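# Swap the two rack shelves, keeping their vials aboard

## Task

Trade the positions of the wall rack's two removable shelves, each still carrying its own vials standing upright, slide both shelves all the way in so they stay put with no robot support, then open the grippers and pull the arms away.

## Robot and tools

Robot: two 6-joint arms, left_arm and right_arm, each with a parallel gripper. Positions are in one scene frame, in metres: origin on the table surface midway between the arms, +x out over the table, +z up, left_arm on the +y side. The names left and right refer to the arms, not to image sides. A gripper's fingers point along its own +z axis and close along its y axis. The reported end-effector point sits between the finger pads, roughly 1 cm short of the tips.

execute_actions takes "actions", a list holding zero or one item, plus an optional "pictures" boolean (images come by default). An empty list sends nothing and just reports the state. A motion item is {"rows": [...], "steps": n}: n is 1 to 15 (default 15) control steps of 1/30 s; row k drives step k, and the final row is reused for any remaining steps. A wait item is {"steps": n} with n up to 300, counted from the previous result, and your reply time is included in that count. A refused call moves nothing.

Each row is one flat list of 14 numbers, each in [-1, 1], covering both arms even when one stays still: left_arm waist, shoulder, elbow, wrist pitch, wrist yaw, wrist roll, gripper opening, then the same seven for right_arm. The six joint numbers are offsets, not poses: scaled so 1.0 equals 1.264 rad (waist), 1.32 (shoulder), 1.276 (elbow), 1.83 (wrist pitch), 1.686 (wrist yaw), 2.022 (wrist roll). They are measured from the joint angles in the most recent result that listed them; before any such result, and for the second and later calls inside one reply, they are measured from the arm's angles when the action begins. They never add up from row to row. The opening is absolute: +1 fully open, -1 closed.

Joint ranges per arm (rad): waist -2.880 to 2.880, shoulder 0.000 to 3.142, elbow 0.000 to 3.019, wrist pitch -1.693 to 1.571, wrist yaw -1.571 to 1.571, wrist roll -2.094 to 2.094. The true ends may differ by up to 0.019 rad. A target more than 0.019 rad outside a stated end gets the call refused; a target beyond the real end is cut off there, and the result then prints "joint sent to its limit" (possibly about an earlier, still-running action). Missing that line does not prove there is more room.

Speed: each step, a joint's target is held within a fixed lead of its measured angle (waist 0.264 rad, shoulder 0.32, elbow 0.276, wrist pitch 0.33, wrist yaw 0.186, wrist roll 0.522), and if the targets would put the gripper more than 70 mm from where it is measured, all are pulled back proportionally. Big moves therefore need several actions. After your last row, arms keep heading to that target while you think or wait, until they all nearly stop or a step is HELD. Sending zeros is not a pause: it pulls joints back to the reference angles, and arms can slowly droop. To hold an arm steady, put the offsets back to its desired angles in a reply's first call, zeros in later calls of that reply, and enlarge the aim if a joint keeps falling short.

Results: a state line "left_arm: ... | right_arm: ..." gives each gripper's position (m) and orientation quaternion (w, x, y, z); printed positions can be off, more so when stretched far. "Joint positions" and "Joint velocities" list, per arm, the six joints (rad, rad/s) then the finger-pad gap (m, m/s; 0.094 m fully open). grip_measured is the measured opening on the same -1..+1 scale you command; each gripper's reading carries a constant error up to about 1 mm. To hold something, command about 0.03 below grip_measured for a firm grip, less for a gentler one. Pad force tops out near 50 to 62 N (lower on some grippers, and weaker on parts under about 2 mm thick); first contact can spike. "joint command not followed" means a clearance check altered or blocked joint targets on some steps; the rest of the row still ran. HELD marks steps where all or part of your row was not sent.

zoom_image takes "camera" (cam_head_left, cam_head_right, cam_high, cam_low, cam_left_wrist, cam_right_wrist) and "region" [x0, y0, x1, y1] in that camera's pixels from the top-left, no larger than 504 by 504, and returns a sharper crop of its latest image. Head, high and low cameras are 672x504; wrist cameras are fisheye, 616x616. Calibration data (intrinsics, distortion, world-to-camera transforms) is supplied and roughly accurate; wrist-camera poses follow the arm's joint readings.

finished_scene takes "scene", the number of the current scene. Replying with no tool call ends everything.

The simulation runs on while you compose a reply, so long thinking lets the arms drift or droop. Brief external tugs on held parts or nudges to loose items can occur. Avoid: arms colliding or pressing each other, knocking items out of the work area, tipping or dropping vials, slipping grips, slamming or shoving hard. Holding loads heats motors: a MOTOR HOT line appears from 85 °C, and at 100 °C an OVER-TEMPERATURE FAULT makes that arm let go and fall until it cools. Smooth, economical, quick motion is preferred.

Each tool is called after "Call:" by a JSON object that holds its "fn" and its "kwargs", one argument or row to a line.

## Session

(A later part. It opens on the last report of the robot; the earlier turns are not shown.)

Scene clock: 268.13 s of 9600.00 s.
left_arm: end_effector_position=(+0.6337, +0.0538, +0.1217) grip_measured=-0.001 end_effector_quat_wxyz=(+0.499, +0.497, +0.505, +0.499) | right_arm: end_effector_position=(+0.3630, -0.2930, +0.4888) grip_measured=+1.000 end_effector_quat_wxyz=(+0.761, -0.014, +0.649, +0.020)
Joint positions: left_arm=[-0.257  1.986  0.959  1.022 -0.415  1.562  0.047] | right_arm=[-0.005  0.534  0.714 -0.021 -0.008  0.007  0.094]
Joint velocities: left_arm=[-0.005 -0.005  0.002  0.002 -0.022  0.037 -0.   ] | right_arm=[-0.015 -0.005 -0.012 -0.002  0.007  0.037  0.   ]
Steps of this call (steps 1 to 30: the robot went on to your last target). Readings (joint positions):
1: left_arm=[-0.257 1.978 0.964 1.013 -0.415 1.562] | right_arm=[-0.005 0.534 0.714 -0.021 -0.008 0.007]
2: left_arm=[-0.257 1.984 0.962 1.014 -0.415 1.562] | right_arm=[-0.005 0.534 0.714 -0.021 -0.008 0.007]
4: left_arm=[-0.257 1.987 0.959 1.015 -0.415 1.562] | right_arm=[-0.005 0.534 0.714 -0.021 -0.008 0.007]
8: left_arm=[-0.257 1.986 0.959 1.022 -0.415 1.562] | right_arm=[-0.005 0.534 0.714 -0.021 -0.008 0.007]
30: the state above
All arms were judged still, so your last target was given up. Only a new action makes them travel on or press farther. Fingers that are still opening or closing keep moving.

Call:
{"fn": "execute_actions", "kwargs": {
  "actions": [
    {"rows":[[0.006,-0.008,0.04,-0.004,0.002,0,0,0,0,0,0,0,0,1],[0.009,-0.003,0.051,-0.008,0.004,0,0,0,0,0,0,0,0,1],[0.011,0.002,0.062,-0.012,0.006,0,0,0,0,0,0,0,0,1],[0.014,0.007,0.072,-0.016,0.008,0,0,0,0,0,0,0,0,1],[0.016,0.011,0.083,-0.019,0.01,0,0,0,0,0,0,0,0,1],[0.019,0.016,0.094,-0.023,0.012,0,0,0,0,0,0,0,0,1],[0.021,0.021,0.105,-0.027,0.014,0,0,0,0,0,0,0,0,1],[0.024,0.026,0.116,-0.031,0.016,0,0,0,0,0,0,0,0,1],[0.027,0.031,0.126,-0.035,0.018,0,0,0,0,0,0,0,0,1],[0.029,0.036,0.137,-0.039,0.02,0,0,0,0,0,0,0,0,1],[0.032,0.041,0.148,-0.043,0.022,0,0,0,0,0,0,0,0,1],[0.034,0.045,0.159,-0.046,0.024,0,0,0,0,0,0,0,0,1],[0.037,0.05,0.169,-0.05,0.026,0,0,0,0,0,0,0,0,1],[0.039,0.055,0.18,-0.054,0.028,0,0,0,0,0,0,0,0,1],[0.042,0.06,0.191,-0.058,0.03,0,0,0,0,0,0,0,0,1]]}
  ],
  "pictures": false
}}

Call:
{"fn": "execute_actions", "kwargs": {
  "actions": [
    {"steps":30}
  ]
}}

Scene clock: 273.00 s of 9600.00 s.
left_arm: end_effector_position=(+0.6882, +0.0455, +0.1423) grip_measured=-0.001 end_effector_quat_wxyz=(+0.513, +0.490, +0.497, +0.500) | right_arm: end_effector_position=(+0.3630, -0.2930, +0.4888) grip_measured=+1.000 end_effector_quat_wxyz=(+0.761, -0.014, +0.649, +0.020)
Joint positions: left_arm=[-0.228  2.039  1.127  0.94  -0.372  1.562  0.047] | right_arm=[-0.005  0.534  0.714 -0.021 -0.008  0.007  0.094]
Joint velocities: left_arm=[ 0.024  0.132  0.295 -0.173  0.022 -0.007  0.001] | right_arm=[ 0.005 -0.005  0.002 -0.012 -0.037  0.037  0.   ]
Steps of this call (steps 1 to 90: nothing new was sent; then 1.37 s passed at rest; steps 91 to 105: all 15 steps of this action). Readings (joint positions):
91: left_arm=[-0.257 1.986 0.960 1.022 -0.415 1.562] | right_arm=[-0.005 0.534 0.714 -0.021 -0.008 0.007]
92: left_arm=[-0.257 1.986 0.963 1.019 -0.415 1.562] | right_arm=[-0.005 0.534 0.714 -0.021 -0.008 0.007]
94: left_arm=[-0.256 1.987 0.978 1.009 -0.409 1.562] | right_arm=[-0.005 0.534 0.714 -0.021 -0.008 0.007]
98: left_arm=[-0.249 2.001 1.039 0.985 -0.395 1.562] | right_arm=[-0.005 0.534 0.714 -0.021 -0.008 0.007]
105: the state above

Scene clock: 274.00 s of 9600.00 s.
left_arm: end_effector_position=(+0.6887, +0.0456, +0.1419) grip_measured=-0.001 end_effector_quat_wxyz=(+0.512, +0.491, +0.497, +0.500) | right_arm: end_effector_position=(+0.3630, -0.2930, +0.4888) grip_measured=+1.000 end_effector_quat_wxyz=(+0.761, -0.014, +0.649, +0.020)
Joint positions: left_arm=[-0.228  2.039  1.128  0.936 -0.373  1.562  0.047] | right_arm=[-0.005  0.534  0.714 -0.021 -0.008  0.007  0.094]
Joint velocities: left_arm=[-0.024  0.015  0.002  0.012 -0.051  0.051 -0.   ] | right_arm=[ 0.005 -0.015  0.007 -0.002 -0.007  0.007  0.   ]
Steps of this call (steps 1 to 15: the robot went on to your last target; steps 16 to 30: nothing new was sent). Readings (joint positions):
1: left_arm=[-0.228 2.039 1.128 0.938 -0.373 1.562] | right_arm=[-0.005 0.534 0.714 -0.021 -0.008 0.007]
2: left_arm=[-0.228 2.039 1.128 0.937 -0.373 1.562] | right_arm=[-0.005 0.534 0.714 -0.021 -0.008 0.007]
4: left_arm=[-0.228 2.039 1.128 0.936 -0.373 1.562] | right_arm=[-0.005 0.534 0.714 -0.021 -0.008 0.007]
8: left_arm=[-0.228 2.039 1.128 0.936 -0.373 1.562] | right_arm=[-0.005 0.534 0.714 -0.021 -0.008 0.007]
30: the state above
All arms were judged still, so your last target was given up. Only a new action makes them travel on or press farther. Fingers that are still opening or closing keep moving.
camera_calibration (this result's frames):
cam_left_wrist: T_world_to_cam=[[0.0169175, -0.0157881, -0.999732, 0.130337], [-0.574544, 0.818161, -0.022643, 0.369244], [0.818299, 0.574773, 0.00477028, -0.467748], [0, 0, 0, 1]] pos_world=[0.5927, -0.031194, 0.140894]
cam_right_wrist: T_world_to_cam=[[0.0426549, -0.999082, -0.00394203, -0.310246], [-0.435922, -0.0150607, -0.899859, 0.600567], [0.898973, 0.0401018, -0.436164, 0.0213364], [0, 0, 0, 1]] pos_world=[0.255853, -0.301772, 0.548509]

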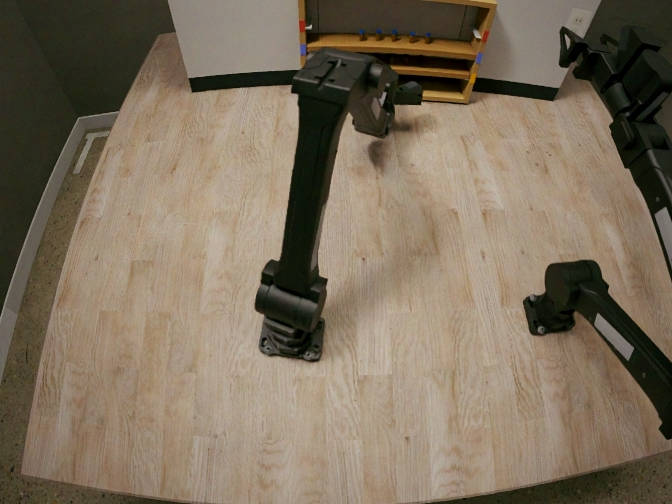

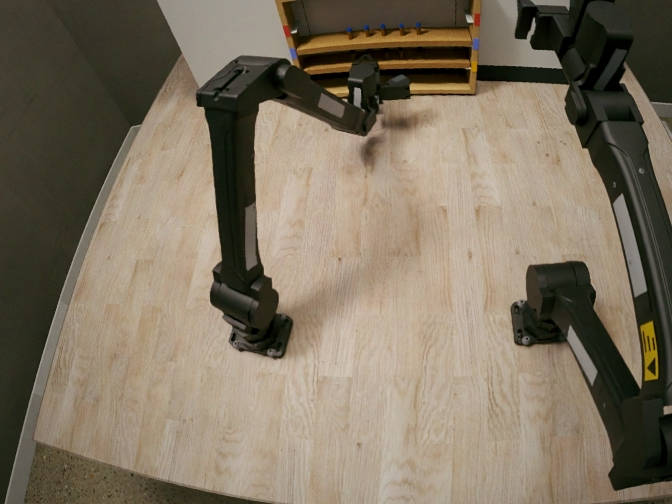

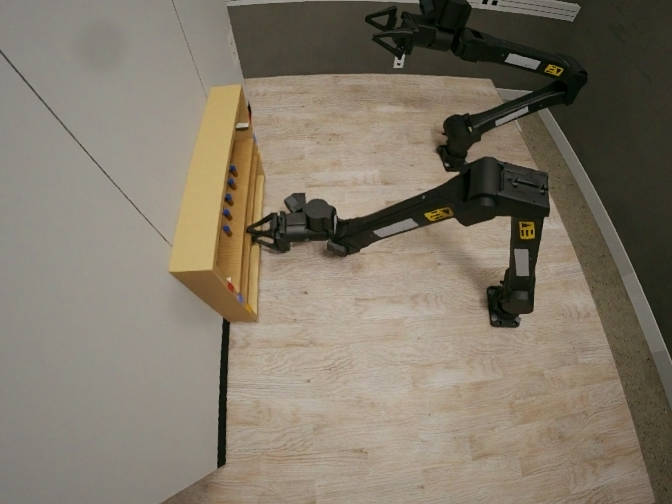

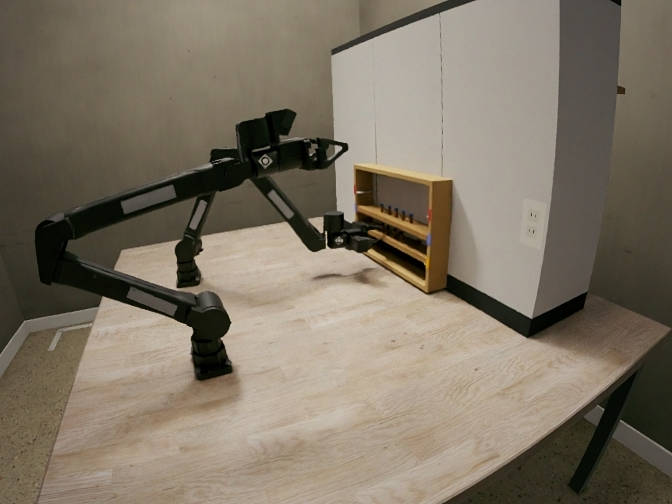

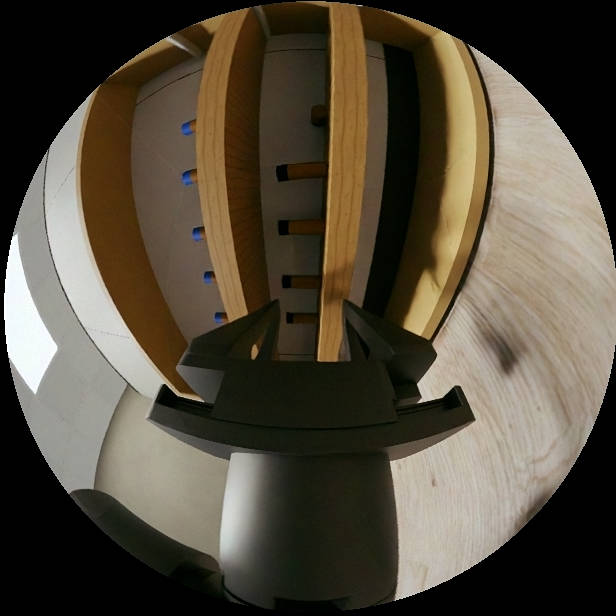

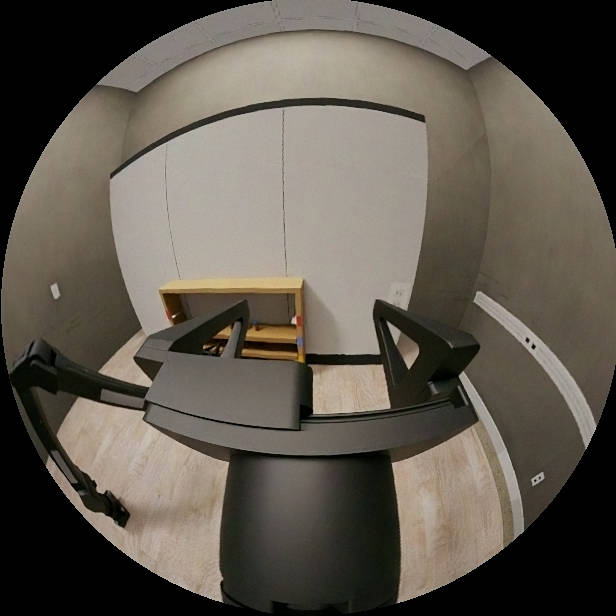

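Call:
{"fn": "zoom_image", "kwargs": {
  "camera": "cam_left_wrist",
  "region": [250, 60, 400, 210]
}}

Call:
{"fn": "zoom_image", "kwargs": {
  "camera": "cam_low",
  "region": [340, 180, 460, 280]
}}

Region (250, 60, 400, 210) of cam_left_wrist's 616x616 image, scaled by 3.360, with more detail than that image has.

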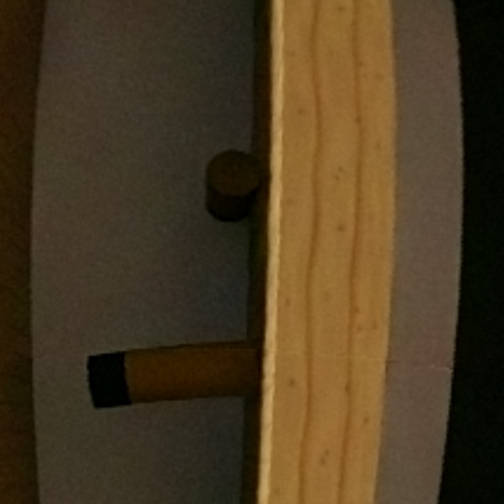

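Region (340, 180, 460, 280) of cam_low's 672x504 image, scaled by 4.200, with more detail than that image has.

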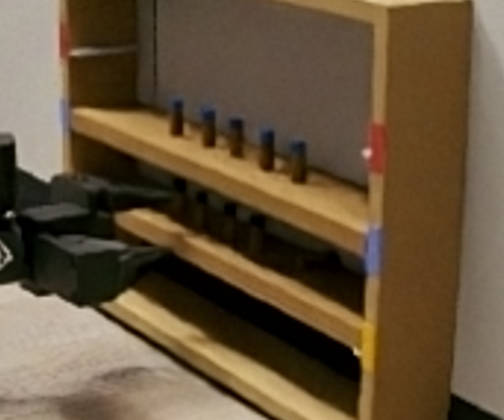

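Call:
{"fn": "execute_actions", "kwargs": {
  "actions": [
    {"rows":[[-0.003,-0.01,0,0.008,-0.002,0,0,0,0,0,0,0,0,1],[-0.005,-0.013,-0.01,0.012,-0.004,0,0,0,0,0,0,0,0,1],[-0.007,-0.016,-0.02,0.016,-0.006,0,0,0,0,0,0,0,0,1],[-0.009,-0.019,-0.03,0.02,-0.008,0,0,0,0,0,0,0,0,1],[-0.01,-0.021,-0.04,0.024,-0.01,0,0,0,0,0,0,0,0,1],[-0.011,-0.023,-0.048,0.028,-0.012,0,0,0,0,0,0,0,0,1]]}
  ],
  "pictures": false
}}

Call:
{"fn": "execute_actions", "kwargs": {
  "actions": [
    {"steps":20}
  ],
  "pictures": false
}}

Scene clock: 283.53 s of 9600.00 s.
left_arm: end_effector_position=(+0.6699, +0.0541, +0.1255) grip_measured=-0.001 end_effector_quat_wxyz=(+0.500, +0.495, +0.504, +0.500) | right_arm: end_effector_position=(+0.3630, -0.2930, +0.4888) grip_measured=+1.000 end_effector_quat_wxyz=(+0.761, -0.014, +0.649, +0.020)
Joint positions: left_arm=[-0.23   2.031  1.064  0.969 -0.389  1.562  0.047] | right_arm=[-0.005  0.534  0.714 -0.021 -0.008  0.007  0.094]
Joint velocities: left_arm=[ 0.005  0.005 -0.007  0.002 -0.037 -0.007  0.001] | right_arm=[-0.005 -0.005  0.002 -0.002 -0.007  0.007  0.   ]
Steps of this call (steps 1 to 110: nothing new was sent; then 5.37 s passed at rest; steps 111 to 125: all 15 steps of this action). Readings (joint positions):
111: left_arm=[-0.229 2.037 1.125 0.938 -0.374 1.562] | right_arm=[-0.005 0.534 0.714 -0.021 -0.008 0.007]
112: left_arm=[-0.230 2.037 1.123 0.938 -0.374 1.562] | right_arm=[-0.005 0.534 0.714 -0.021 -0.008 0.007]
114: left_arm=[-0.230 2.036 1.115 0.945 -0.380 1.562] | right_arm=[-0.005 0.534 0.714 -0.021 -0.008 0.007]
118: left_arm=[-0.230 2.031 1.074 0.965 -0.389 1.562] | right_arm=[-0.005 0.534 0.714 -0.021 -0.008 0.007]
125: the state above

Scene clock: 284.20 s of 9600.00 s.
left_arm: end_effector_position=(+0.6699, +0.0541, +0.1255) grip_measured=-0.001 end_effector_quat_wxyz=(+0.500, +0.495, +0.504, +0.500) | right_arm: end_effector_position=(+0.3630, -0.2930, +0.4888) grip_measured=+1.000 end_effector_quat_wxyz=(+0.761, -0.014, +0.649, +0.020)
Joint positions: left_arm=[-0.23   2.031  1.064  0.969 -0.389  1.562  0.047] | right_arm=[-0.005  0.534  0.714 -0.021 -0.008  0.007  0.094]
Joint velocities: left_arm=[-0.005 -0.024  0.002  0.002  0.022  0.066  0.   ] | right_arm=[-0.015 -0.005  0.007  0.002  0.081 -0.051  0.   ]
Steps of this call (steps 1 to 15: the robot went on to your last target; steps 16 to 20: nothing new was sent). Readings (joint positions):
1: left_arm=[-0.230 2.031 1.064 0.969 -0.389 1.562] | right_arm=[-0.005 0.534 0.714 -0.021 -0.008 0.007]
2: left_arm=[-0.230 2.031 1.064 0.969 -0.389 1.562] | right_arm=[-0.005 0.534 0.714 -0.021 -0.008 0.007]
4: left_arm=[-0.230 2.031 1.064 0.969 -0.389 1.562] | right_arm=[-0.005 0.534 0.714 -0.021 -0.008 0.007]
8: left_arm=[-0.230 2.031 1.064 0.969 -0.389 1.562] | right_arm=[-0.005 0.534 0.714 -0.021 -0.008 0.007]
20: the state above
All arms were judged still, so your last target was given up. Only a new action makes them travel on or press farther. Fingers that are still opening or closing keep moving.

Call:
{"fn": "execute_actions", "kwargs": {
  "actions": [
    {"rows":[[0.006,0.002,0.03,-0.003,0.002,0,0,0,0,0,0,0,0,1],[0.007,0.004,0.035,-0.005,0.003,0,0,0,0,0,0,0,0,1],[0.008,0.006,0.04,-0.006,0.004,0,0,0,0,0,0,0,0,1],[0.009,0.008,0.045,-0.008,0.005,0,0,0,0,0,0,0,0,1],[0.01,0.01,0.05,-0.009,0.005,0,0,0,0,0,0,0,0,1],[0.011,0.012,0.055,-0.011,0.006,0,0,0,0,0,0,0,0,1],[0.012,0.014,0.06,-0.012,0.007,0,0,0,0,0,0,0,0,1],[0.013,0.016,0.065,-0.014,0.008,0,0,0,0,0,0,0,0,1],[0.014,0.017,0.07,-0.015,0.009,0,0,0,0,0,0,0,0,1],[0.015,0.017,0.075,-0.017,0.01,0,0,0,0,0,0,0,0,1],[0.016,0.017,0.08,-0.019,0.011,0,0,0,0,0,0,0,0,1],[0.016,0.017,0.084,-0.02,0.011,0,0,0,0,0,0,0,0,1]]}
  ],
  "pictures": false
}}

Call:
{"fn": "execute_actions", "kwargs": {
  "actions": [
    {"steps":25}
  ],
  "pictures": false
}}

Scene clock: 288.50 s of 9600.00 s.
left_arm: end_effector_position=(+0.6902, +0.0506, +0.1343) grip_measured=-0.001 end_effector_quat_wxyz=(+0.506, +0.492, +0.501, +0.501) | right_arm: end_effector_position=(+0.3630, -0.2930, +0.4888) grip_measured=+1.000 end_effector_quat_wxyz=(+0.761, -0.014, +0.649, +0.020)
Joint positions: left_arm=[-0.221  2.05   1.128  0.938 -0.375  1.562  0.047] | right_arm=[-0.005  0.534  0.714 -0.021 -0.008  0.007  0.094]
Joint velocities: left_arm=[0.034 0.005 0.066 0.007 0.007 0.007 0.001] | right_arm=[-0.005 -0.005  0.007 -0.012  0.007  0.037  0.   ]
Steps of this call (steps 1 to 90: nothing new was sent; then 0.80 s passed at rest; steps 91 to 105: all 15 steps of this action). Readings (joint positions):
91: left_arm=[-0.230 2.031 1.064 0.969 -0.389 1.562] | right_arm=[-0.005 0.534 0.714 -0.021 -0.008 0.007]
92: left_arm=[-0.230 2.031 1.064 0.968 -0.389 1.562] | right_arm=[-0.005 0.534 0.714 -0.021 -0.008 0.007]
94: left_arm=[-0.230 2.032 1.067 0.964 -0.386 1.562] | right_arm=[-0.005 0.534 0.714 -0.021 -0.008 0.007]
98: left_arm=[-0.229 2.041 1.091 0.953 -0.381 1.562] | right_arm=[-0.005 0.534 0.714 -0.021 -0.008 0.007]
105: the state above

Scene clock: 289.33 s of 9600.00 s.
left_arm: end_effector_position=(+0.6911, +0.0514, +0.1351) grip_measured=-0.001 end_effector_quat_wxyz=(+0.506, +0.491, +0.501, +0.502) | right_arm: end_effector_position=(+0.3630, -0.2930, +0.4888) grip_measured=+1.000 end_effector_quat_wxyz=(+0.761, -0.014, +0.649, +0.020)
Joint positions: left_arm=[-0.22   2.05   1.131  0.937 -0.375  1.562  0.047] | right_arm=[-0.005  0.534  0.714 -0.021 -0.008  0.007  0.094]
Joint velocities: left_arm=[-0.005 -0.005  0.002  0.012 -0.022 -0.007  0.   ] | right_arm=[-0.005 -0.005 -0.012 -0.007  0.022 -0.051  0.   ]
Steps of this call (steps 1 to 15: the robot went on to your last target; steps 16 to 25: nothing new was sent). Readings (joint positions):
1: left_arm=[-0.220 2.050 1.130 0.938 -0.375 1.562] | right_arm=[-0.005 0.534 0.714 -0.021 -0.008 0.007]
2: left_arm=[-0.220 2.050 1.131 0.938 -0.375 1.562] | right_arm=[-0.005 0.534 0.714 -0.021 -0.008 0.007]
4: left_arm=[-0.220 2.050 1.131 0.938 -0.375 1.562] | right_arm=[-0.005 0.534 0.714 -0.021 -0.008 0.007]
8: left_arm=[-0.220 2.050 1.131 0.937 -0.375 1.562] | right_arm=[-0.005 0.534 0.714 -0.021 -0.008 0.007]
25: the state above
All arms were judged still, so your last target was given up. Only a new action makes them travel on or press farther. Fingers that are still opening or closing keep moving.

Call:
{"fn": "execute_actions", "kwargs": {
  "actions": [
    {"rows":[[0.006,0.008,0.025,-0.003,0.002,0,0,0,0,0,0,0,0,1],[0.007,0.012,0.028,-0.005,0.003,0,0,0,0,0,0,0,0,1],[0.008,0.016,0.031,-0.006,0.004,0,0,0,0,0,0,0,0,1],[0.01,0.02,0.036,-0.008,0.005,0,0,0,0,0,0,0,0,1],[0.011,0.023,0.042,-0.01,0.005,0,0,0,0,0,0,0,0,1],[0.012,0.026,0.048,-0.012,0.006,0,0,0,0,0,0,0,0,1],[0.013,0.029,0.054,-0.014,0.007,0,0,0,0,0,0,0,0,1],[0.014,0.032,0.06,-0.016,0.008,0,0,0,0,0,0,0,0,1],[0.016,0.035,0.066,-0.018,0.009,0,0,0,0,0,0,0,0,1],[0.017,0.038,0.073,-0.02,0.01,0,0,0,0,0,0,0,0,1],[0.018,0.038,0.08,-0.022,0.011,0,0,0,0,0,0,0,0,1],[0.019,0.038,0.086,-0.024,0.011,0,0,0,0,0,0,0,0,1],[0.02,0.038,0.092,-0.025,0.011,0,0,0,0,0,0,0,0,1]]}
  ],
  "pictures": false
}}

Call:
{"fn": "execute_actions", "kwargs": {
  "actions": [
    {"steps":25}
  ]
}}

Scene clock: 296.47 s of 9600.00 s.
left_arm: end_effector_position=(+0.7123, +0.0514, +0.1168) grip_measured=-0.001 end_effector_quat_wxyz=(+0.497, +0.501, +0.505, +0.497) | right_arm: end_effector_position=(+0.3630, -0.2930, +0.4888) grip_measured=+1.000 end_effector_quat_wxyz=(+0.761, -0.014, +0.649, +0.020)
Joint positions: left_arm=[-0.206  2.106  1.197  0.896 -0.36   1.562  0.047] | right_arm=[-0.005  0.534  0.714 -0.021 -0.008  0.007  0.094]
Joint velocities: left_arm=[ 0.034 -0.024  0.125 -0.022  0.022 -0.007 -0.001] | right_arm=[-0.015  0.005 -0.002 -0.007  0.007  0.007  0.   ]
Steps of this call (steps 1 to 90: nothing new was sent; then 3.63 s passed at rest; steps 91 to 105: all 15 steps of this action). Readings (joint positions):
91: left_arm=[-0.220 2.050 1.131 0.937 -0.375 1.562] | right_arm=[-0.005 0.534 0.714 -0.021 -0.008 0.007]
92: left_arm=[-0.220 2.051 1.131 0.937 -0.374 1.562] | right_arm=[-0.005 0.534 0.714 -0.021 -0.008 0.007]
94: left_arm=[-0.220 2.054 1.131 0.934 -0.372 1.562] | right_arm=[-0.005 0.534 0.714 -0.021 -0.008 0.007]
98: left_arm=[-0.218 2.075 1.148 0.921 -0.367 1.562] | right_arm=[-0.005 0.534 0.714 -0.021 -0.008 0.007]
105: the state above

Scene clock: 297.30 s of 9600.00 s.
left_arm: end_effector_position=(+0.7155, +0.0528, +0.1210) grip_measured=-0.001 end_effector_quat_wxyz=(+0.499, +0.497, +0.505, +0.499) | right_arm: end_effector_position=(+0.3630, -0.2930, +0.4888) grip_measured=+1.000 end_effector_quat_wxyz=(+0.761, -0.014, +0.649, +0.020)
Joint positions: left_arm=[-0.203  2.106  1.206  0.896 -0.36   1.562  0.047] | right_arm=[-0.005  0.534  0.714 -0.021 -0.008  0.007  0.094]
Joint velocities: left_arm=[ 0.005 -0.005 -0.007  0.012 -0.007 -0.007 -0.002] | right_arm=[ 0.005 -0.015 -0.007 -0.007  0.051  0.022  0.   ]
Steps of this call (steps 1 to 15: the robot went on to your last target; steps 16 to 25: nothing new was sent). Readings (joint positions):
1: left_arm=[-0.205 2.106 1.200 0.896 -0.360 1.562] | right_arm=[-0.005 0.534 0.714 -0.021 -0.008 0.007]
2: left_arm=[-0.204 2.106 1.203 0.896 -0.360 1.562] | right_arm=[-0.005 0.534 0.714 -0.021 -0.008 0.007]
4: left_arm=[-0.203 2.106 1.206 0.896 -0.360 1.562] | right_arm=[-0.005 0.534 0.714 -0.021 -0.008 0.007]
8: left_arm=[-0.203 2.106 1.206 0.896 -0.360 1.562] | right_arm=[-0.005 0.534 0.714 -0.021 -0.008 0.007]
25: the state above
All arms were judged still, so your last target was given up. Only a new action makes them travel on or press farther. Fingers that are still opening or closing keep moving.
camera_calibration (this result's frames):
cam_left_wrist: T_world_to_cam=[[-0.0110556, -0.00486676, -0.999927, 0.128609], [-0.584771, 0.811195, 0.00251728, 0.382907], [0.811123, 0.584756, -0.0118142, -0.487213], [0, 0, 0, 1]] pos_world=[0.620524, -0.0250854, 0.121879]
cam_right_wrist: T_world_to_cam=[[0.0426549, -0.999082, -0.00394203, -0.310246], [-0.435922, -0.0150607, -0.899859, 0.600567], [0.898973, 0.0401018, -0.436164, 0.0213364], [0, 0, 0, 1]] pos_world=[0.255853, -0.301772, 0.548509]

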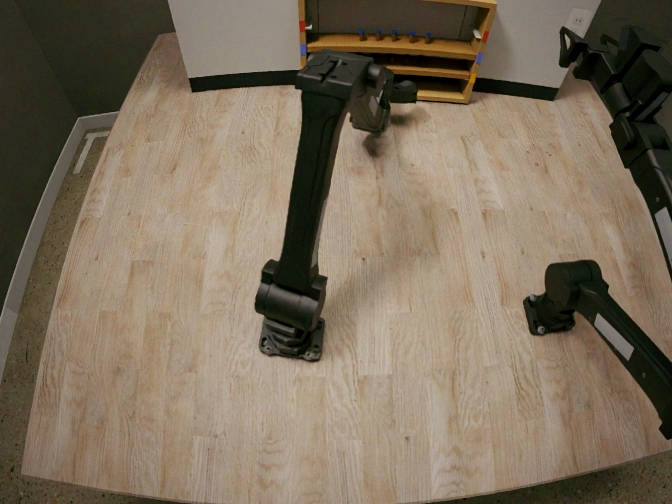

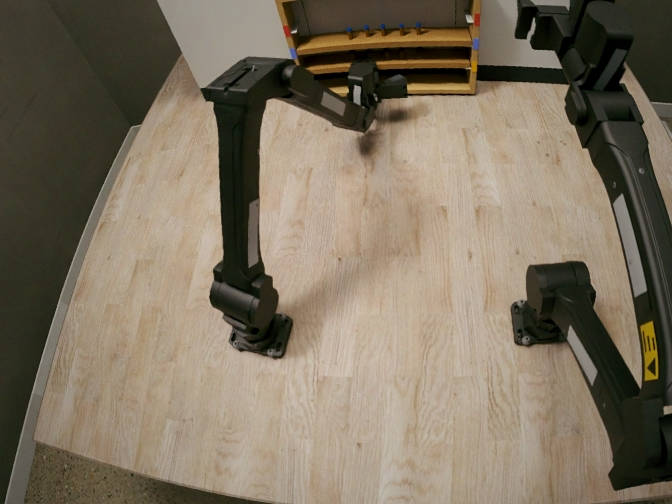

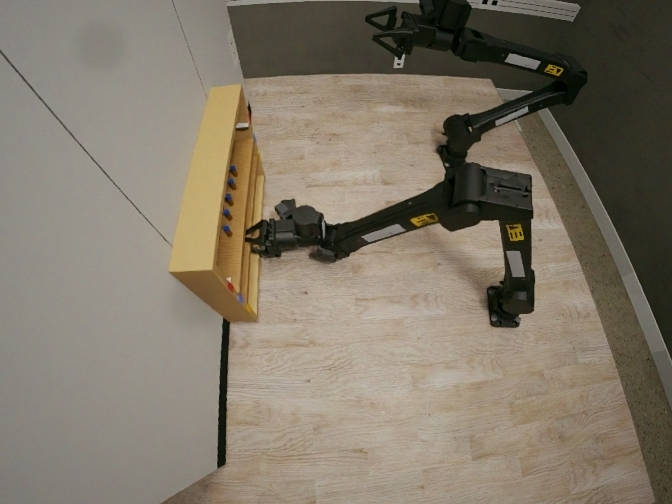

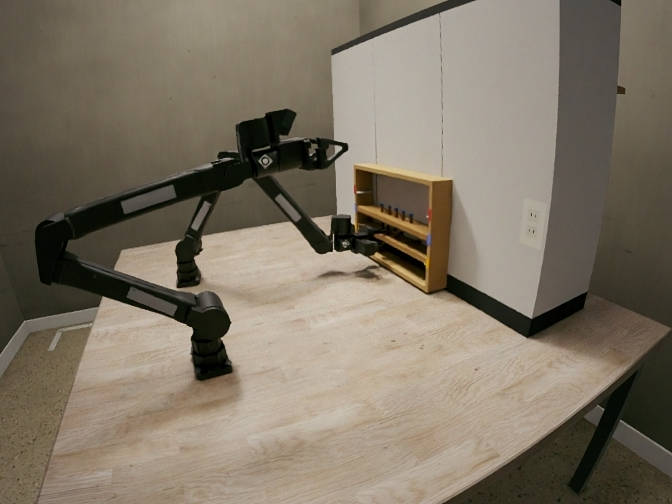

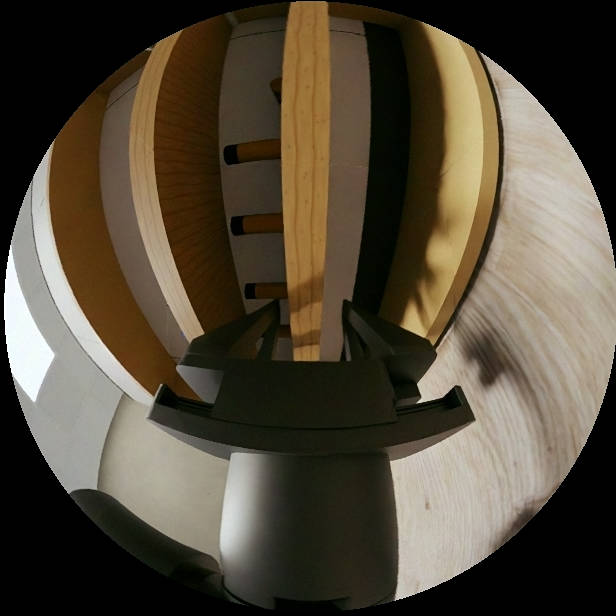

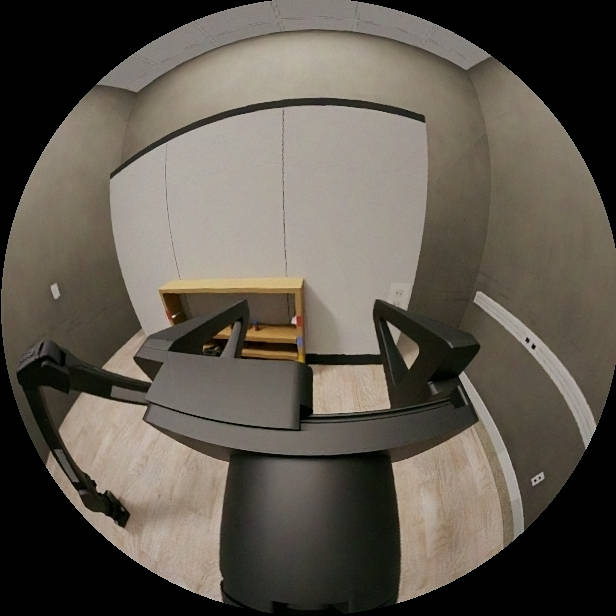

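About 3 mm low; close slowly with a slight upward bias.

Call:
{"fn": "execute_actions", "kwargs": {
  "actions": [
    {"rows":[[0,-0.018,0.03,0.01,0,0,-0.2,0,0,0,0,0,0,1],[0,-0.018,0.03,0.01,0,0,-0.35,0,0,0,0,0,0,1],[0,-0.018,0.03,0.01,0,0,-0.42,0,0,0,0,0,0,1],[0,-0.018,0.03,0.01,0,0,-0.47,0,0,0,0,0,0,1],[0,-0.018,0.03,0.01,0,0,-0.5,0,0,0,0,0,0,1],[0,-0.018,0.03,0.01,0,0,-0.53,0,0,0,0,0,0,1],[0,-0.018,0.03,0.01,0,0,-0.55,0,0,0,0,0,0,1],[0,-0.018,0.03,0.01,0,0,-0.57,0,0,0,0,0,0,1],[0,-0.018,0.03,0.01,0,0,-0.59,0,0,0,0,0,0,1],[0,-0.018,0.03,0.01,0,0,-0.605,0,0,0,0,0,0,1],[0,-0.018,0.03,0.01,0,0,-0.62,0,0,0,0,0,0,1],[0,-0.018,0.03,0.01,0,0,-0.635,0,0,0,0,0,0,1],[0,-0.018,0.03,0.01,0,0,-0.65,0,0,0,0,0,0,1],[0,-0.018,0.03,0.01,0,0,-0.66,0,0,0,0,0,0,1]]}
  ],
  "pictures": false
}}

Call:
{"fn": "execute_actions", "kwargs": {
  "actions": [
    {"steps":15}
  ],
  "pictures": false
}}

Scene clock: 305.57 s of 9600.00 s.
left_arm: end_effector_position=(+0.7156, +0.0528, +0.1246) grip_measured=-0.625 end_effector_quat_wxyz=(+0.501, +0.495, +0.503, +0.501) | right_arm: end_effector_position=(+0.3630, -0.2930, +0.4888) grip_measured=+1.000 end_effector_quat_wxyz=(+0.761, -0.014, +0.649, +0.020)
Joint positions: left_arm=[-0.203  2.103  1.206  0.9   -0.36   1.563  0.018] | right_arm=[-0.005  0.534  0.714 -0.021 -0.008  0.007  0.094]
Joint velocities: left_arm=[-0.015  0.015 -0.012 -0.007 -0.007 -0.022 -0.001] | right_arm=[-0.005 -0.015 -0.002 -0.017 -0.066 -0.007  0.   ]
Steps of this call (steps 1 to 90: nothing new was sent; then 4.77 s passed at rest; steps 91 to 105: all 15 steps of this action). Readings (joint positions):
91: left_arm=[-0.203 2.106 1.206 0.896 -0.360 1.562] | right_arm=[-0.005 0.534 0.714 -0.021 -0.008 0.007]
92: left_arm=[-0.203 2.106 1.206 0.896 -0.360 1.562] | right_arm=[-0.005 0.534 0.714 -0.021 -0.008 0.007]
94: left_arm=[-0.203 2.106 1.206 0.896 -0.360 1.562] | right_arm=[-0.005 0.534 0.714 -0.021 -0.008 0.007]
98: left_arm=[-0.203 2.104 1.206 0.899 -0.360 1.562] | right_arm=[-0.005 0.534 0.714 -0.021 -0.008 0.007]
105: the state above

Scene clock: 306.07 s of 9600.00 s.
left_arm: end_effector_position=(+0.7156, +0.0528, +0.1246) grip_measured=-0.625 end_effector_quat_wxyz=(+0.501, +0.495, +0.503, +0.501) | right_arm: end_effector_position=(+0.3630, -0.2930, +0.4888) grip_measured=+1.000 end_effector_quat_wxyz=(+0.761, -0.014, +0.649, +0.020)
Joint positions: left_arm=[-0.203  2.103  1.206  0.9   -0.36   1.563  0.018] | right_arm=[-0.005  0.534  0.714 -0.021 -0.008  0.007  0.094]
Joint velocities: left_arm=[-0.005 -0.024  0.002  0.007  0.051 -0.066  0.001] | right_arm=[ 0.005  0.005  0.002 -0.007 -0.007 -0.022  0.   ]
Steps of this call (steps 1 to 15: the robot went on to your last target). Readings (joint positions):
1: left_arm=[-0.203 2.103 1.206 0.900 -0.360 1.563] | right_arm=[-0.005 0.534 0.714 -0.021 -0.008 0.007]
2: left_arm=[-0.203 2.103 1.206 0.900 -0.360 1.563] | right_arm=[-0.005 0.534 0.714 -0.021 -0.008 0.007]
4: left_arm=[-0.203 2.103 1.206 0.900 -0.360 1.563] | right_arm=[-0.005 0.534 0.714 -0.021 -0.008 0.007]
8: left_arm=[-0.203 2.103 1.206 0.900 -0.360 1.563] | right_arm=[-0.005 0.534 0.714 -0.021 -0.008 0.007]
15: the state above
All arms were judged still, so your last target was given up. Only a new action makes them travel on or press farther. Fingers that are still opening or closing keep moving.

Call:
{"fn": "execute_actions", "kwargs": {
  "actions": [
    {"rows":[[-0.006,-0.025,0.015,0.015,0,-0.004,-0.66,0,0,0,0,0,0,1],[-0.008,-0.03,0.01,0.02,-0.001,-0.008,-0.66,0,0,0,0,0,0,1],[-0.009,-0.033,0.005,0.022,-0.002,-0.008,-0.66,0,0,0,0,0,0,1],[-0.01,-0.036,0,0.023,-0.002,-0.008,-0.66,0,0,0,0,0,0,1],[-0.011,-0.039,-0.005,0.025,-0.003,-0.008,-0.66,0,0,0,0,0,0,1],[-0.012,-0.041,-0.01,0.026,-0.004,-0.008,-0.66,0,0,0,0,0,0,1],[-0.013,-0.044,-0.015,0.028,-0.005,-0.008,-0.66,0,0,0,0,0,0,1],[-0.014,-0.047,-0.02,0.029,-0.005,-0.008,-0.66,0,0,0,0,0,0,1],[-0.015,-0.05,-0.025,0.031,-0.006,-0.008,-0.66,0,0,0,0,0,0,1],[-0.016,-0.053,-0.03,0.032,-0.007,-0.008,-0.66,0,0,0,0,0,0,1],[-0.017,-0.056,-0.035,0.034,-0.007,-0.008,-0.66,0,0,0,0,0,0,1],[-0.018,-0.059,-0.04,0.035,-0.008,-0.008,-0.66,0,0,0,0,0,0,1],[-0.019,-0.061,-0.045,0.037,-0.009,-0.008,-0.66,0,0,0,0,0,0,1],[-0.02,-0.064,-0.05,0.038,-0.009,-0.008,-0.66,0,0,0,0,0,0,1],[-0.021,-0.067,-0.055,0.04,-0.01,-0.008,-0.66,0,0,0,0,0,0,1]]}
  ],
  "pictures": false
}}

Call:
{"fn": "execute_actions", "kwargs": {
  "actions": [
    {"steps":25}
  ],
  "pictures": false
}}

Scene clock: 314.13 s of 9600.00 s.
left_arm: end_effector_position=(+0.6955, +0.0540, +0.1258) grip_measured=-0.625 end_effector_quat_wxyz=(+0.501, +0.494, +0.503, +0.501) | right_arm: end_effector_position=(+0.3630, -0.2930, +0.4888) grip_measured=+1.000 end_effector_quat_wxyz=(+0.761, -0.014, +0.649, +0.020)
Joint positions: left_arm=[-0.213  2.07   1.142  0.933 -0.372  1.563  0.018] | right_arm=[-0.005  0.534  0.714 -0.021 -0.008  0.007  0.094]
Joint velocities: left_arm=[-0.044 -0.103 -0.178  0.071  0.007 -0.081  0.   ] | right_arm=[-0.015  0.005 -0.002  0.017  0.081 -0.022  0.   ]
Steps of this call (steps 1 to 90: nothing new was sent; then 4.57 s passed at rest; steps 91 to 105: all 15 steps of this action). Readings (joint positions):
91: left_arm=[-0.203 2.102 1.206 0.902 -0.360 1.563] | right_arm=[-0.005 0.534 0.714 -0.021 -0.008 0.007]
92: left_arm=[-0.203 2.102 1.206 0.904 -0.360 1.563] | right_arm=[-0.005 0.534 0.714 -0.021 -0.008 0.007]
94: left_arm=[-0.203 2.102 1.205 0.906 -0.360 1.563] | right_arm=[-0.005 0.534 0.714 -0.021 -0.008 0.007]
98: left_arm=[-0.204 2.096 1.190 0.917 -0.363 1.563] | right_arm=[-0.005 0.534 0.714 -0.021 -0.008 0.007]
105: the state above

Scene clock: 314.97 s of 9600.00 s.
left_arm: end_effector_position=(+0.6912, +0.0538, +0.1259) grip_measured=-0.625 end_effector_quat_wxyz=(+0.501, +0.495, +0.503, +0.501) | right_arm: end_effector_position=(+0.3630, -0.2930, +0.4888) grip_measured=+1.000 end_effector_quat_wxyz=(+0.761, -0.014, +0.649, +0.020)
Joint positions: left_arm=[-0.216  2.063  1.129  0.938 -0.375  1.563  0.018] | right_arm=[-0.005  0.534  0.714 -0.021 -0.008  0.007  0.094]
Joint velocities: left_arm=[-0.005 -0.005 -0.002 -0.007  0.051  0.022  0.001] | right_arm=[-0.005 -0.005 -0.002 -0.012 -0.051  0.007  0.   ]
Steps of this call (steps 1 to 25: the robot went on to your last target). Readings (joint positions):
1: left_arm=[-0.215 2.067 1.136 0.936 -0.373 1.563] | right_arm=[-0.005 0.534 0.714 -0.021 -0.008 0.007]
2: left_arm=[-0.216 2.065 1.132 0.937 -0.374 1.563] | right_arm=[-0.005 0.534 0.714 -0.021 -0.008 0.007]
4: left_arm=[-0.216 2.063 1.129 0.938 -0.375 1.563] | right_arm=[-0.005 0.534 0.714 -0.021 -0.008 0.007]
8: left_arm=[-0.216 2.063 1.129 0.938 -0.375 1.563] | right_arm=[-0.005 0.534 0.714 -0.021 -0.008 0.007]
25: the state above

Call:
{"fn": "execute_actions", "kwargs": {
  "actions": [
    {"rows":[[-0.01,-0.04,0.014,0.022,-0.001,-0.012,-0.66,0,0,0,0,0,0,1],[-0.011,-0.043,0.01,0.023,-0.002,-0.012,-0.66,0,0,0,0,0,0,1],[-0.012,-0.046,0.006,0.024,-0.002,-0.012,-0.66,0,0,0,0,0,0,1],[-0.013,-0.049,0.002,0.026,-0.003,-0.012,-0.66,0,0,0,0,0,0,1],[-0.014,-0.051,-0.002,0.027,-0.004,-0.012,-0.66,0,0,0,0,0,0,1],[-0.015,-0.054,-0.006,0.028,-0.004,-0.012,-0.66,0,0,0,0,0,0,1],[-0.016,-0.057,-0.01,0.029,-0.005,-0.012,-0.66,0,0,0,0,0,0,1],[-0.017,-0.06,-0.014,0.03,-0.006,-0.012,-0.66,0,0,0,0,0,0,1],[-0.019,-0.063,-0.018,0.032,-0.007,-0.012,-0.66,0,0,0,0,0,0,1],[-0.02,-0.066,-0.022,0.033,-0.007,-0.012,-0.66,0,0,0,0,0,0,1],[-0.021,-0.069,-0.026,0.034,-0.008,-0.012,-0.66,0,0,0,0,0,0,1],[-0.022,-0.071,-0.03,0.035,-0.009,-0.012,-0.66,0,0,0,0,0,0,1],[-0.023,-0.074,-0.034,0.037,-0.01,-0.012,-0.66,0,0,0,0,0,0,1],[-0.024,-0.077,-0.038,0.038,-0.01,-0.012,-0.66,0,0,0,0,0,0,1],[-0.025,-0.08,-0.042,0.039,-0.011,-0.012,-0.66,0,0,0,0,0,0,1]]}
  ],
  "pictures": false
}}

Call:
{"fn": "execute_actions", "kwargs": {
  "actions": [
    {"steps":25}
  ]
}}

Scene clock: 321.93 s of 9600.00 s.
left_arm: end_effector_position=(+0.6707, +0.0514, +0.1273) grip_measured=-0.625 end_effector_quat_wxyz=(+0.501, +0.496, +0.504, +0.499) | right_arm: end_effector_position=(+0.3630, -0.2930, +0.4888) grip_measured=+1.000 end_effector_quat_wxyz=(+0.761, -0.014, +0.649, +0.020)
Joint positions: left_arm=[-0.233  2.028  1.069  0.959 -0.389  1.561  0.018] | right_arm=[-0.005  0.534  0.714 -0.021 -0.008  0.007  0.094]
Joint velocities: left_arm=[-0.073 -0.103 -0.125  0.037 -0.007 -0.022  0.   ] | right_arm=[ 0.005 -0.005  0.012 -0.027 -0.051  0.022  0.   ]
Steps of this call (steps 1 to 15: the robot went on to your last target; steps 16 to 90: nothing new was sent; then 3.47 s passed at rest; steps 91 to 105: all 15 steps of this action). Readings (joint positions):
91: left_arm=[-0.216 2.063 1.129 0.939 -0.375 1.563] | right_arm=[-0.005 0.534 0.714 -0.021 -0.008 0.007]
92: left_arm=[-0.217 2.063 1.129 0.939 -0.375 1.563] | right_arm=[-0.005 0.534 0.714 -0.021 -0.008 0.007]
94: left_arm=[-0.217 2.062 1.128 0.940 -0.375 1.563] | right_arm=[-0.005 0.534 0.714 -0.021 -0.008 0.007]
98: left_arm=[-0.221 2.053 1.110 0.947 -0.380 1.562] | right_arm=[-0.005 0.534 0.714 -0.021 -0.008 0.007]
105: the state above

Scene clock: 322.77 s of 9600.00 s.
left_arm: end_effector_position=(+0.6664, +0.0487, +0.1278) grip_measured=-0.625 end_effector_quat_wxyz=(+0.502, +0.498, +0.503, +0.498) | right_arm: end_effector_position=(+0.3630, -0.2930, +0.4888) grip_measured=+1.000 end_effector_quat_wxyz=(+0.761, -0.014, +0.649, +0.020)
Joint positions: left_arm=[-0.239  2.021  1.059  0.961 -0.39   1.561  0.018] | right_arm=[-0.005  0.534  0.714 -0.021 -0.008  0.007  0.094]
Joint velocities: left_arm=[-0.015  0.005  0.002 -0.007 -0.037 -0.037  0.   ] | right_arm=[ 0.005 -0.005 -0.007  0.017  0.007  0.095  0.   ]
Steps of this call (steps 1 to 25: the robot went on to your last target). Readings (joint positions):
1: left_arm=[-0.235 2.026 1.065 0.960 -0.389 1.561] | right_arm=[-0.005 0.534 0.714 -0.021 -0.008 0.007]
2: left_arm=[-0.237 2.023 1.061 0.960 -0.389 1.561] | right_arm=[-0.005 0.534 0.714 -0.021 -0.008 0.007]
4: left_arm=[-0.239 2.021 1.059 0.961 -0.389 1.561] | right_arm=[-0.005 0.534 0.714 -0.021 -0.008 0.007]
8: left_arm=[-0.239 2.021 1.059 0.961 -0.390 1.561] | right_arm=[-0.005 0.534 0.714 -0.021 -0.008 0.007]
25: the state above
camera_calibration (this result's frames):
cam_left_wrist: T_world_to_cam=[[-0.0085642, -0.00682265, -0.99994, 0.133273], [-0.579503, 0.81497, -0.000597309, 0.354206], [0.814925, 0.579463, -0.0109333, -0.447268], [0, 0, 0, 1]] pos_world=[0.570895, -0.0285822, 0.128587]
cam_right_wrist: T_world_to_cam=[[0.0426549, -0.999082, -0.00394203, -0.310246], [-0.435922, -0.0150607, -0.899859, 0.600567], [0.898973, 0.0401018, -0.436164, 0.0213364], [0, 0, 0, 1]] pos_world=[0.255853, -0.301772, 0.548509]

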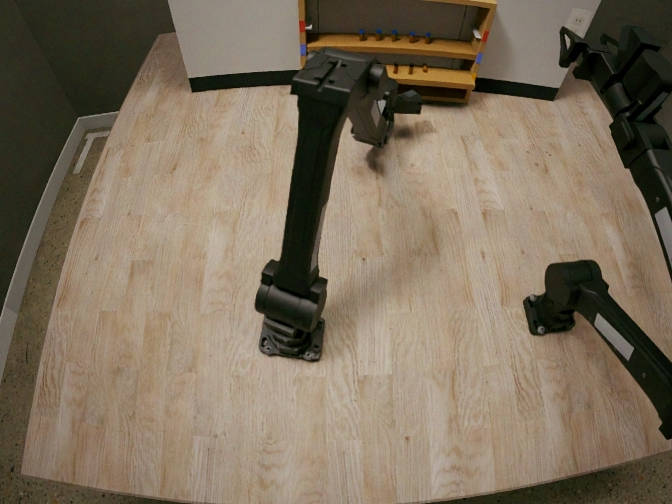

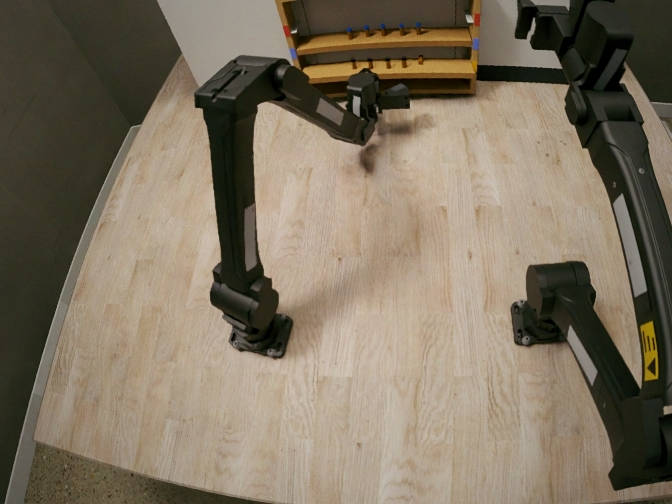

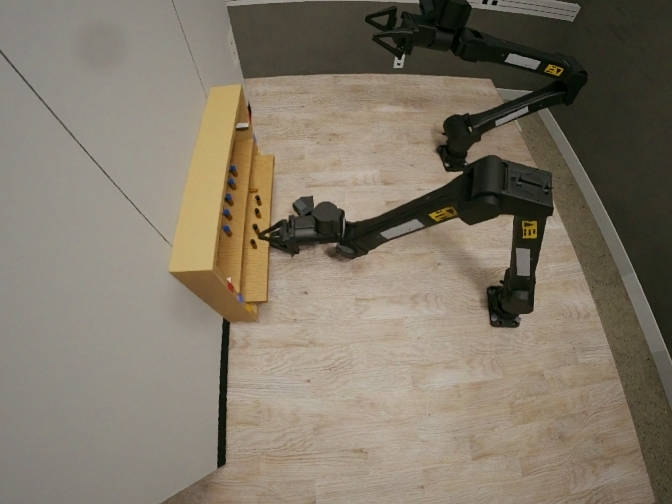

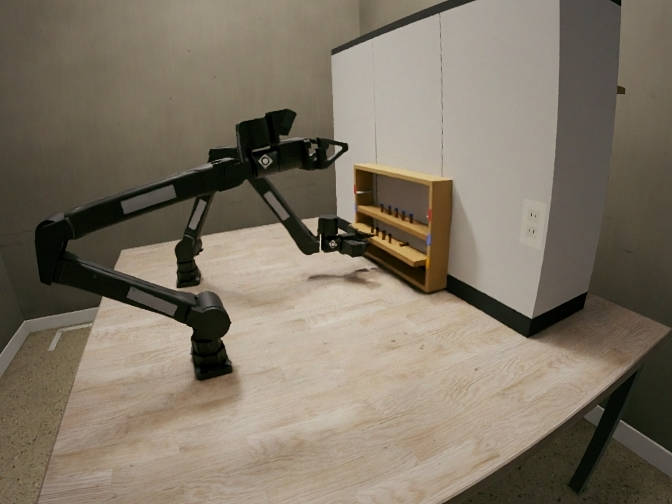

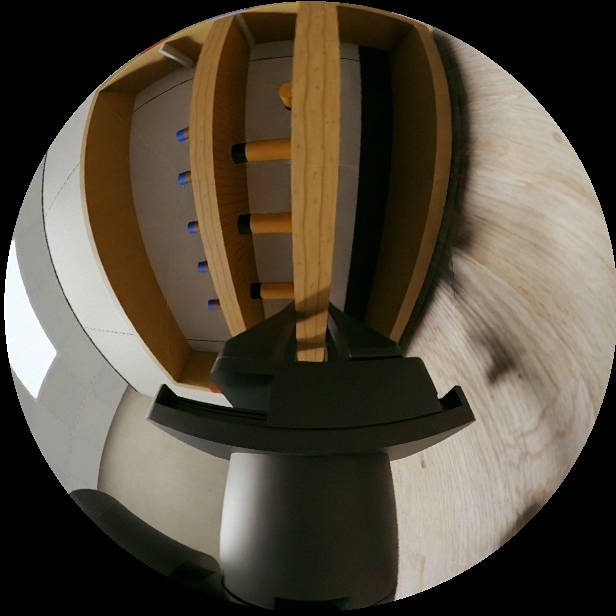

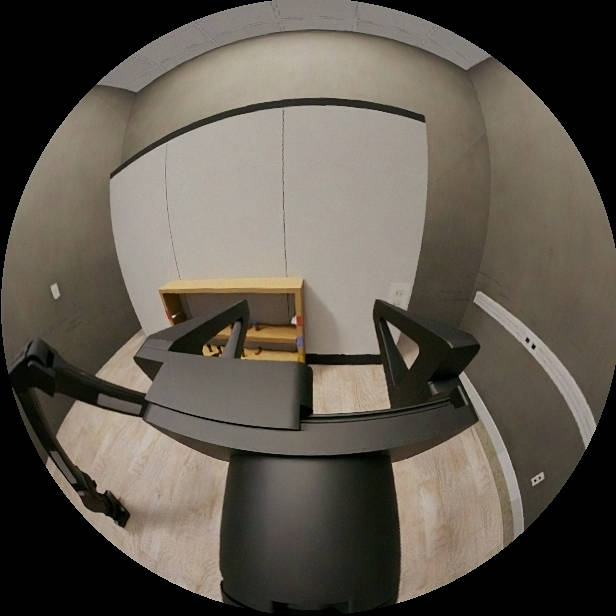

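Call:
{"fn": "execute_actions", "kwargs": {
  "actions": [
    {"rows":[[-0.005,-0.048,0.012,0.029,-0.001,-0.014,-0.66,0,0,0,0,0,0,1],[-0.006,-0.051,0.006,0.031,-0.002,-0.014,-0.66,0,0,0,0,0,0,1],[-0.007,-0.054,0.001,0.033,-0.004,-0.014,-0.66,0,0,0,0,0,0,1],[-0.008,-0.057,-0.005,0.035,-0.005,-0.014,-0.66,0,0,0,0,0,0,1],[-0.01,-0.06,-0.011,0.037,-0.006,-0.014,-0.66,0,0,0,0,0,0,1],[-0.011,-0.063,-0.017,0.039,-0.007,-0.014,-0.66,0,0,0,0,0,0,1],[-0.012,-0.066,-0.022,0.041,-0.008,-0.014,-0.66,0,0,0,0,0,0,1],[-0.013,-0.069,-0.028,0.043,-0.009,-0.014,-0.66,0,0,0,0,0,0,1],[-0.014,-0.072,-0.034,0.046,-0.01,-0.014,-0.66,0,0,0,0,0,0,1],[-0.015,-0.075,-0.039,0.048,-0.011,-0.014,-0.66,0,0,0,0,0,0,1],[-0.016,-0.078,-0.045,0.05,-0.013,-0.014,-0.66,0,0,0,0,0,0,1],[-0.018,-0.081,-0.051,0.052,-0.014,-0.014,-0.66,0,0,0,0,0,0,1],[-0.019,-0.084,-0.057,0.054,-0.015,-0.014,-0.66,0,0,0,0,0,0,1],[-0.02,-0.087,-0.062,0.056,-0.016,-0.014,-0.66,0,0,0,0,0,0,1],[-0.021,-0.09,-0.068,0.058,-0.017,-0.014,-0.66,0,0,0,0,0,0,1]]}
  ],
  "pictures": false
}}

Call:
{"fn": "execute_actions", "kwargs": {
  "actions": [
    {"steps":25}
  ],
  "pictures": false
}}

Scene clock: 332.10 s of 9600.00 s.
left_arm: end_effector_position=(+0.6371, +0.0540, +0.1300) grip_measured=-0.625 end_effector_quat_wxyz=(+0.502, +0.494, +0.504, +0.500) | right_arm: end_effector_position=(+0.3630, -0.2930, +0.4888) grip_measured=+1.000 end_effector_quat_wxyz=(+0.761, -0.014, +0.649, +0.020)
Joint positions: left_arm=[-0.254  1.974  0.968  1.009 -0.412  1.56   0.018] | right_arm=[-0.005  0.534  0.714 -0.021 -0.008  0.007  0.094]
Joint velocities: left_arm=[-0.054 -0.151 -0.193  0.11  -0.081 -0.007 -0.001] | right_arm=[ 0.005 -0.005  0.002  0.017  0.051  0.022  0.   ]
Steps of this call (steps 1 to 15: the robot went on to your last target; steps 16 to 90: nothing new was sent; then 5.83 s passed at rest; steps 91 to 105: all 15 steps of this action). Readings (joint positions):
91: left_arm=[-0.239 2.021 1.059 0.961 -0.390 1.561] | right_arm=[-0.005 0.534 0.714 -0.021 -0.008 0.007]
92: left_arm=[-0.239 2.021 1.058 0.963 -0.390 1.561] | right_arm=[-0.005 0.534 0.714 -0.021 -0.008 0.007]
94: left_arm=[-0.239 2.019 1.050 0.969 -0.392 1.561] | right_arm=[-0.005 0.534 0.714 -0.021 -0.008 0.007]
98: left_arm=[-0.240 2.005 1.021 0.983 -0.399 1.560] | right_arm=[-0.005 0.534 0.714 -0.021 -0.008 0.007]
105: the state above

Scene clock: 332.93 s of 9600.00 s.
left_arm: end_effector_position=(+0.6323, +0.0540, +0.1337) grip_measured=-0.625 end_effector_quat_wxyz=(+0.504, +0.492, +0.503, +0.501) | right_arm: end_effector_position=(+0.3630, -0.2930, +0.4888) grip_measured=+1.000 end_effector_quat_wxyz=(+0.761, -0.014, +0.649, +0.020)
Joint positions: left_arm=[-0.257  1.963  0.955  1.018 -0.415  1.56   0.018] | right_arm=[-0.005  0.534  0.714 -0.021 -0.008  0.007  0.094]
Joint velocities: left_arm=[ 0.005 -0.005 -0.012  0.012  0.022 -0.051 -0.001] | right_arm=[-0.005  0.005  0.007 -0.002  0.066  0.081  0.   ]
Steps of this call (steps 1 to 25: the robot went on to your last target). Readings (joint positions):
1: left_arm=[-0.255 1.970 0.962 1.012 -0.413 1.560] | right_arm=[-0.005 0.534 0.714 -0.021 -0.008 0.007]
2: left_arm=[-0.257 1.967 0.958 1.015 -0.414 1.560] | right_arm=[-0.005 0.534 0.714 -0.021 -0.008 0.007]
4: left_arm=[-0.257 1.964 0.955 1.016 -0.414 1.560] | right_arm=[-0.005 0.534 0.714 -0.021 -0.008 0.007]
8: left_arm=[-0.257 1.963 0.955 1.018 -0.415 1.560] | right_arm=[-0.005 0.534 0.714 -0.021 -0.008 0.007]
25: the state above


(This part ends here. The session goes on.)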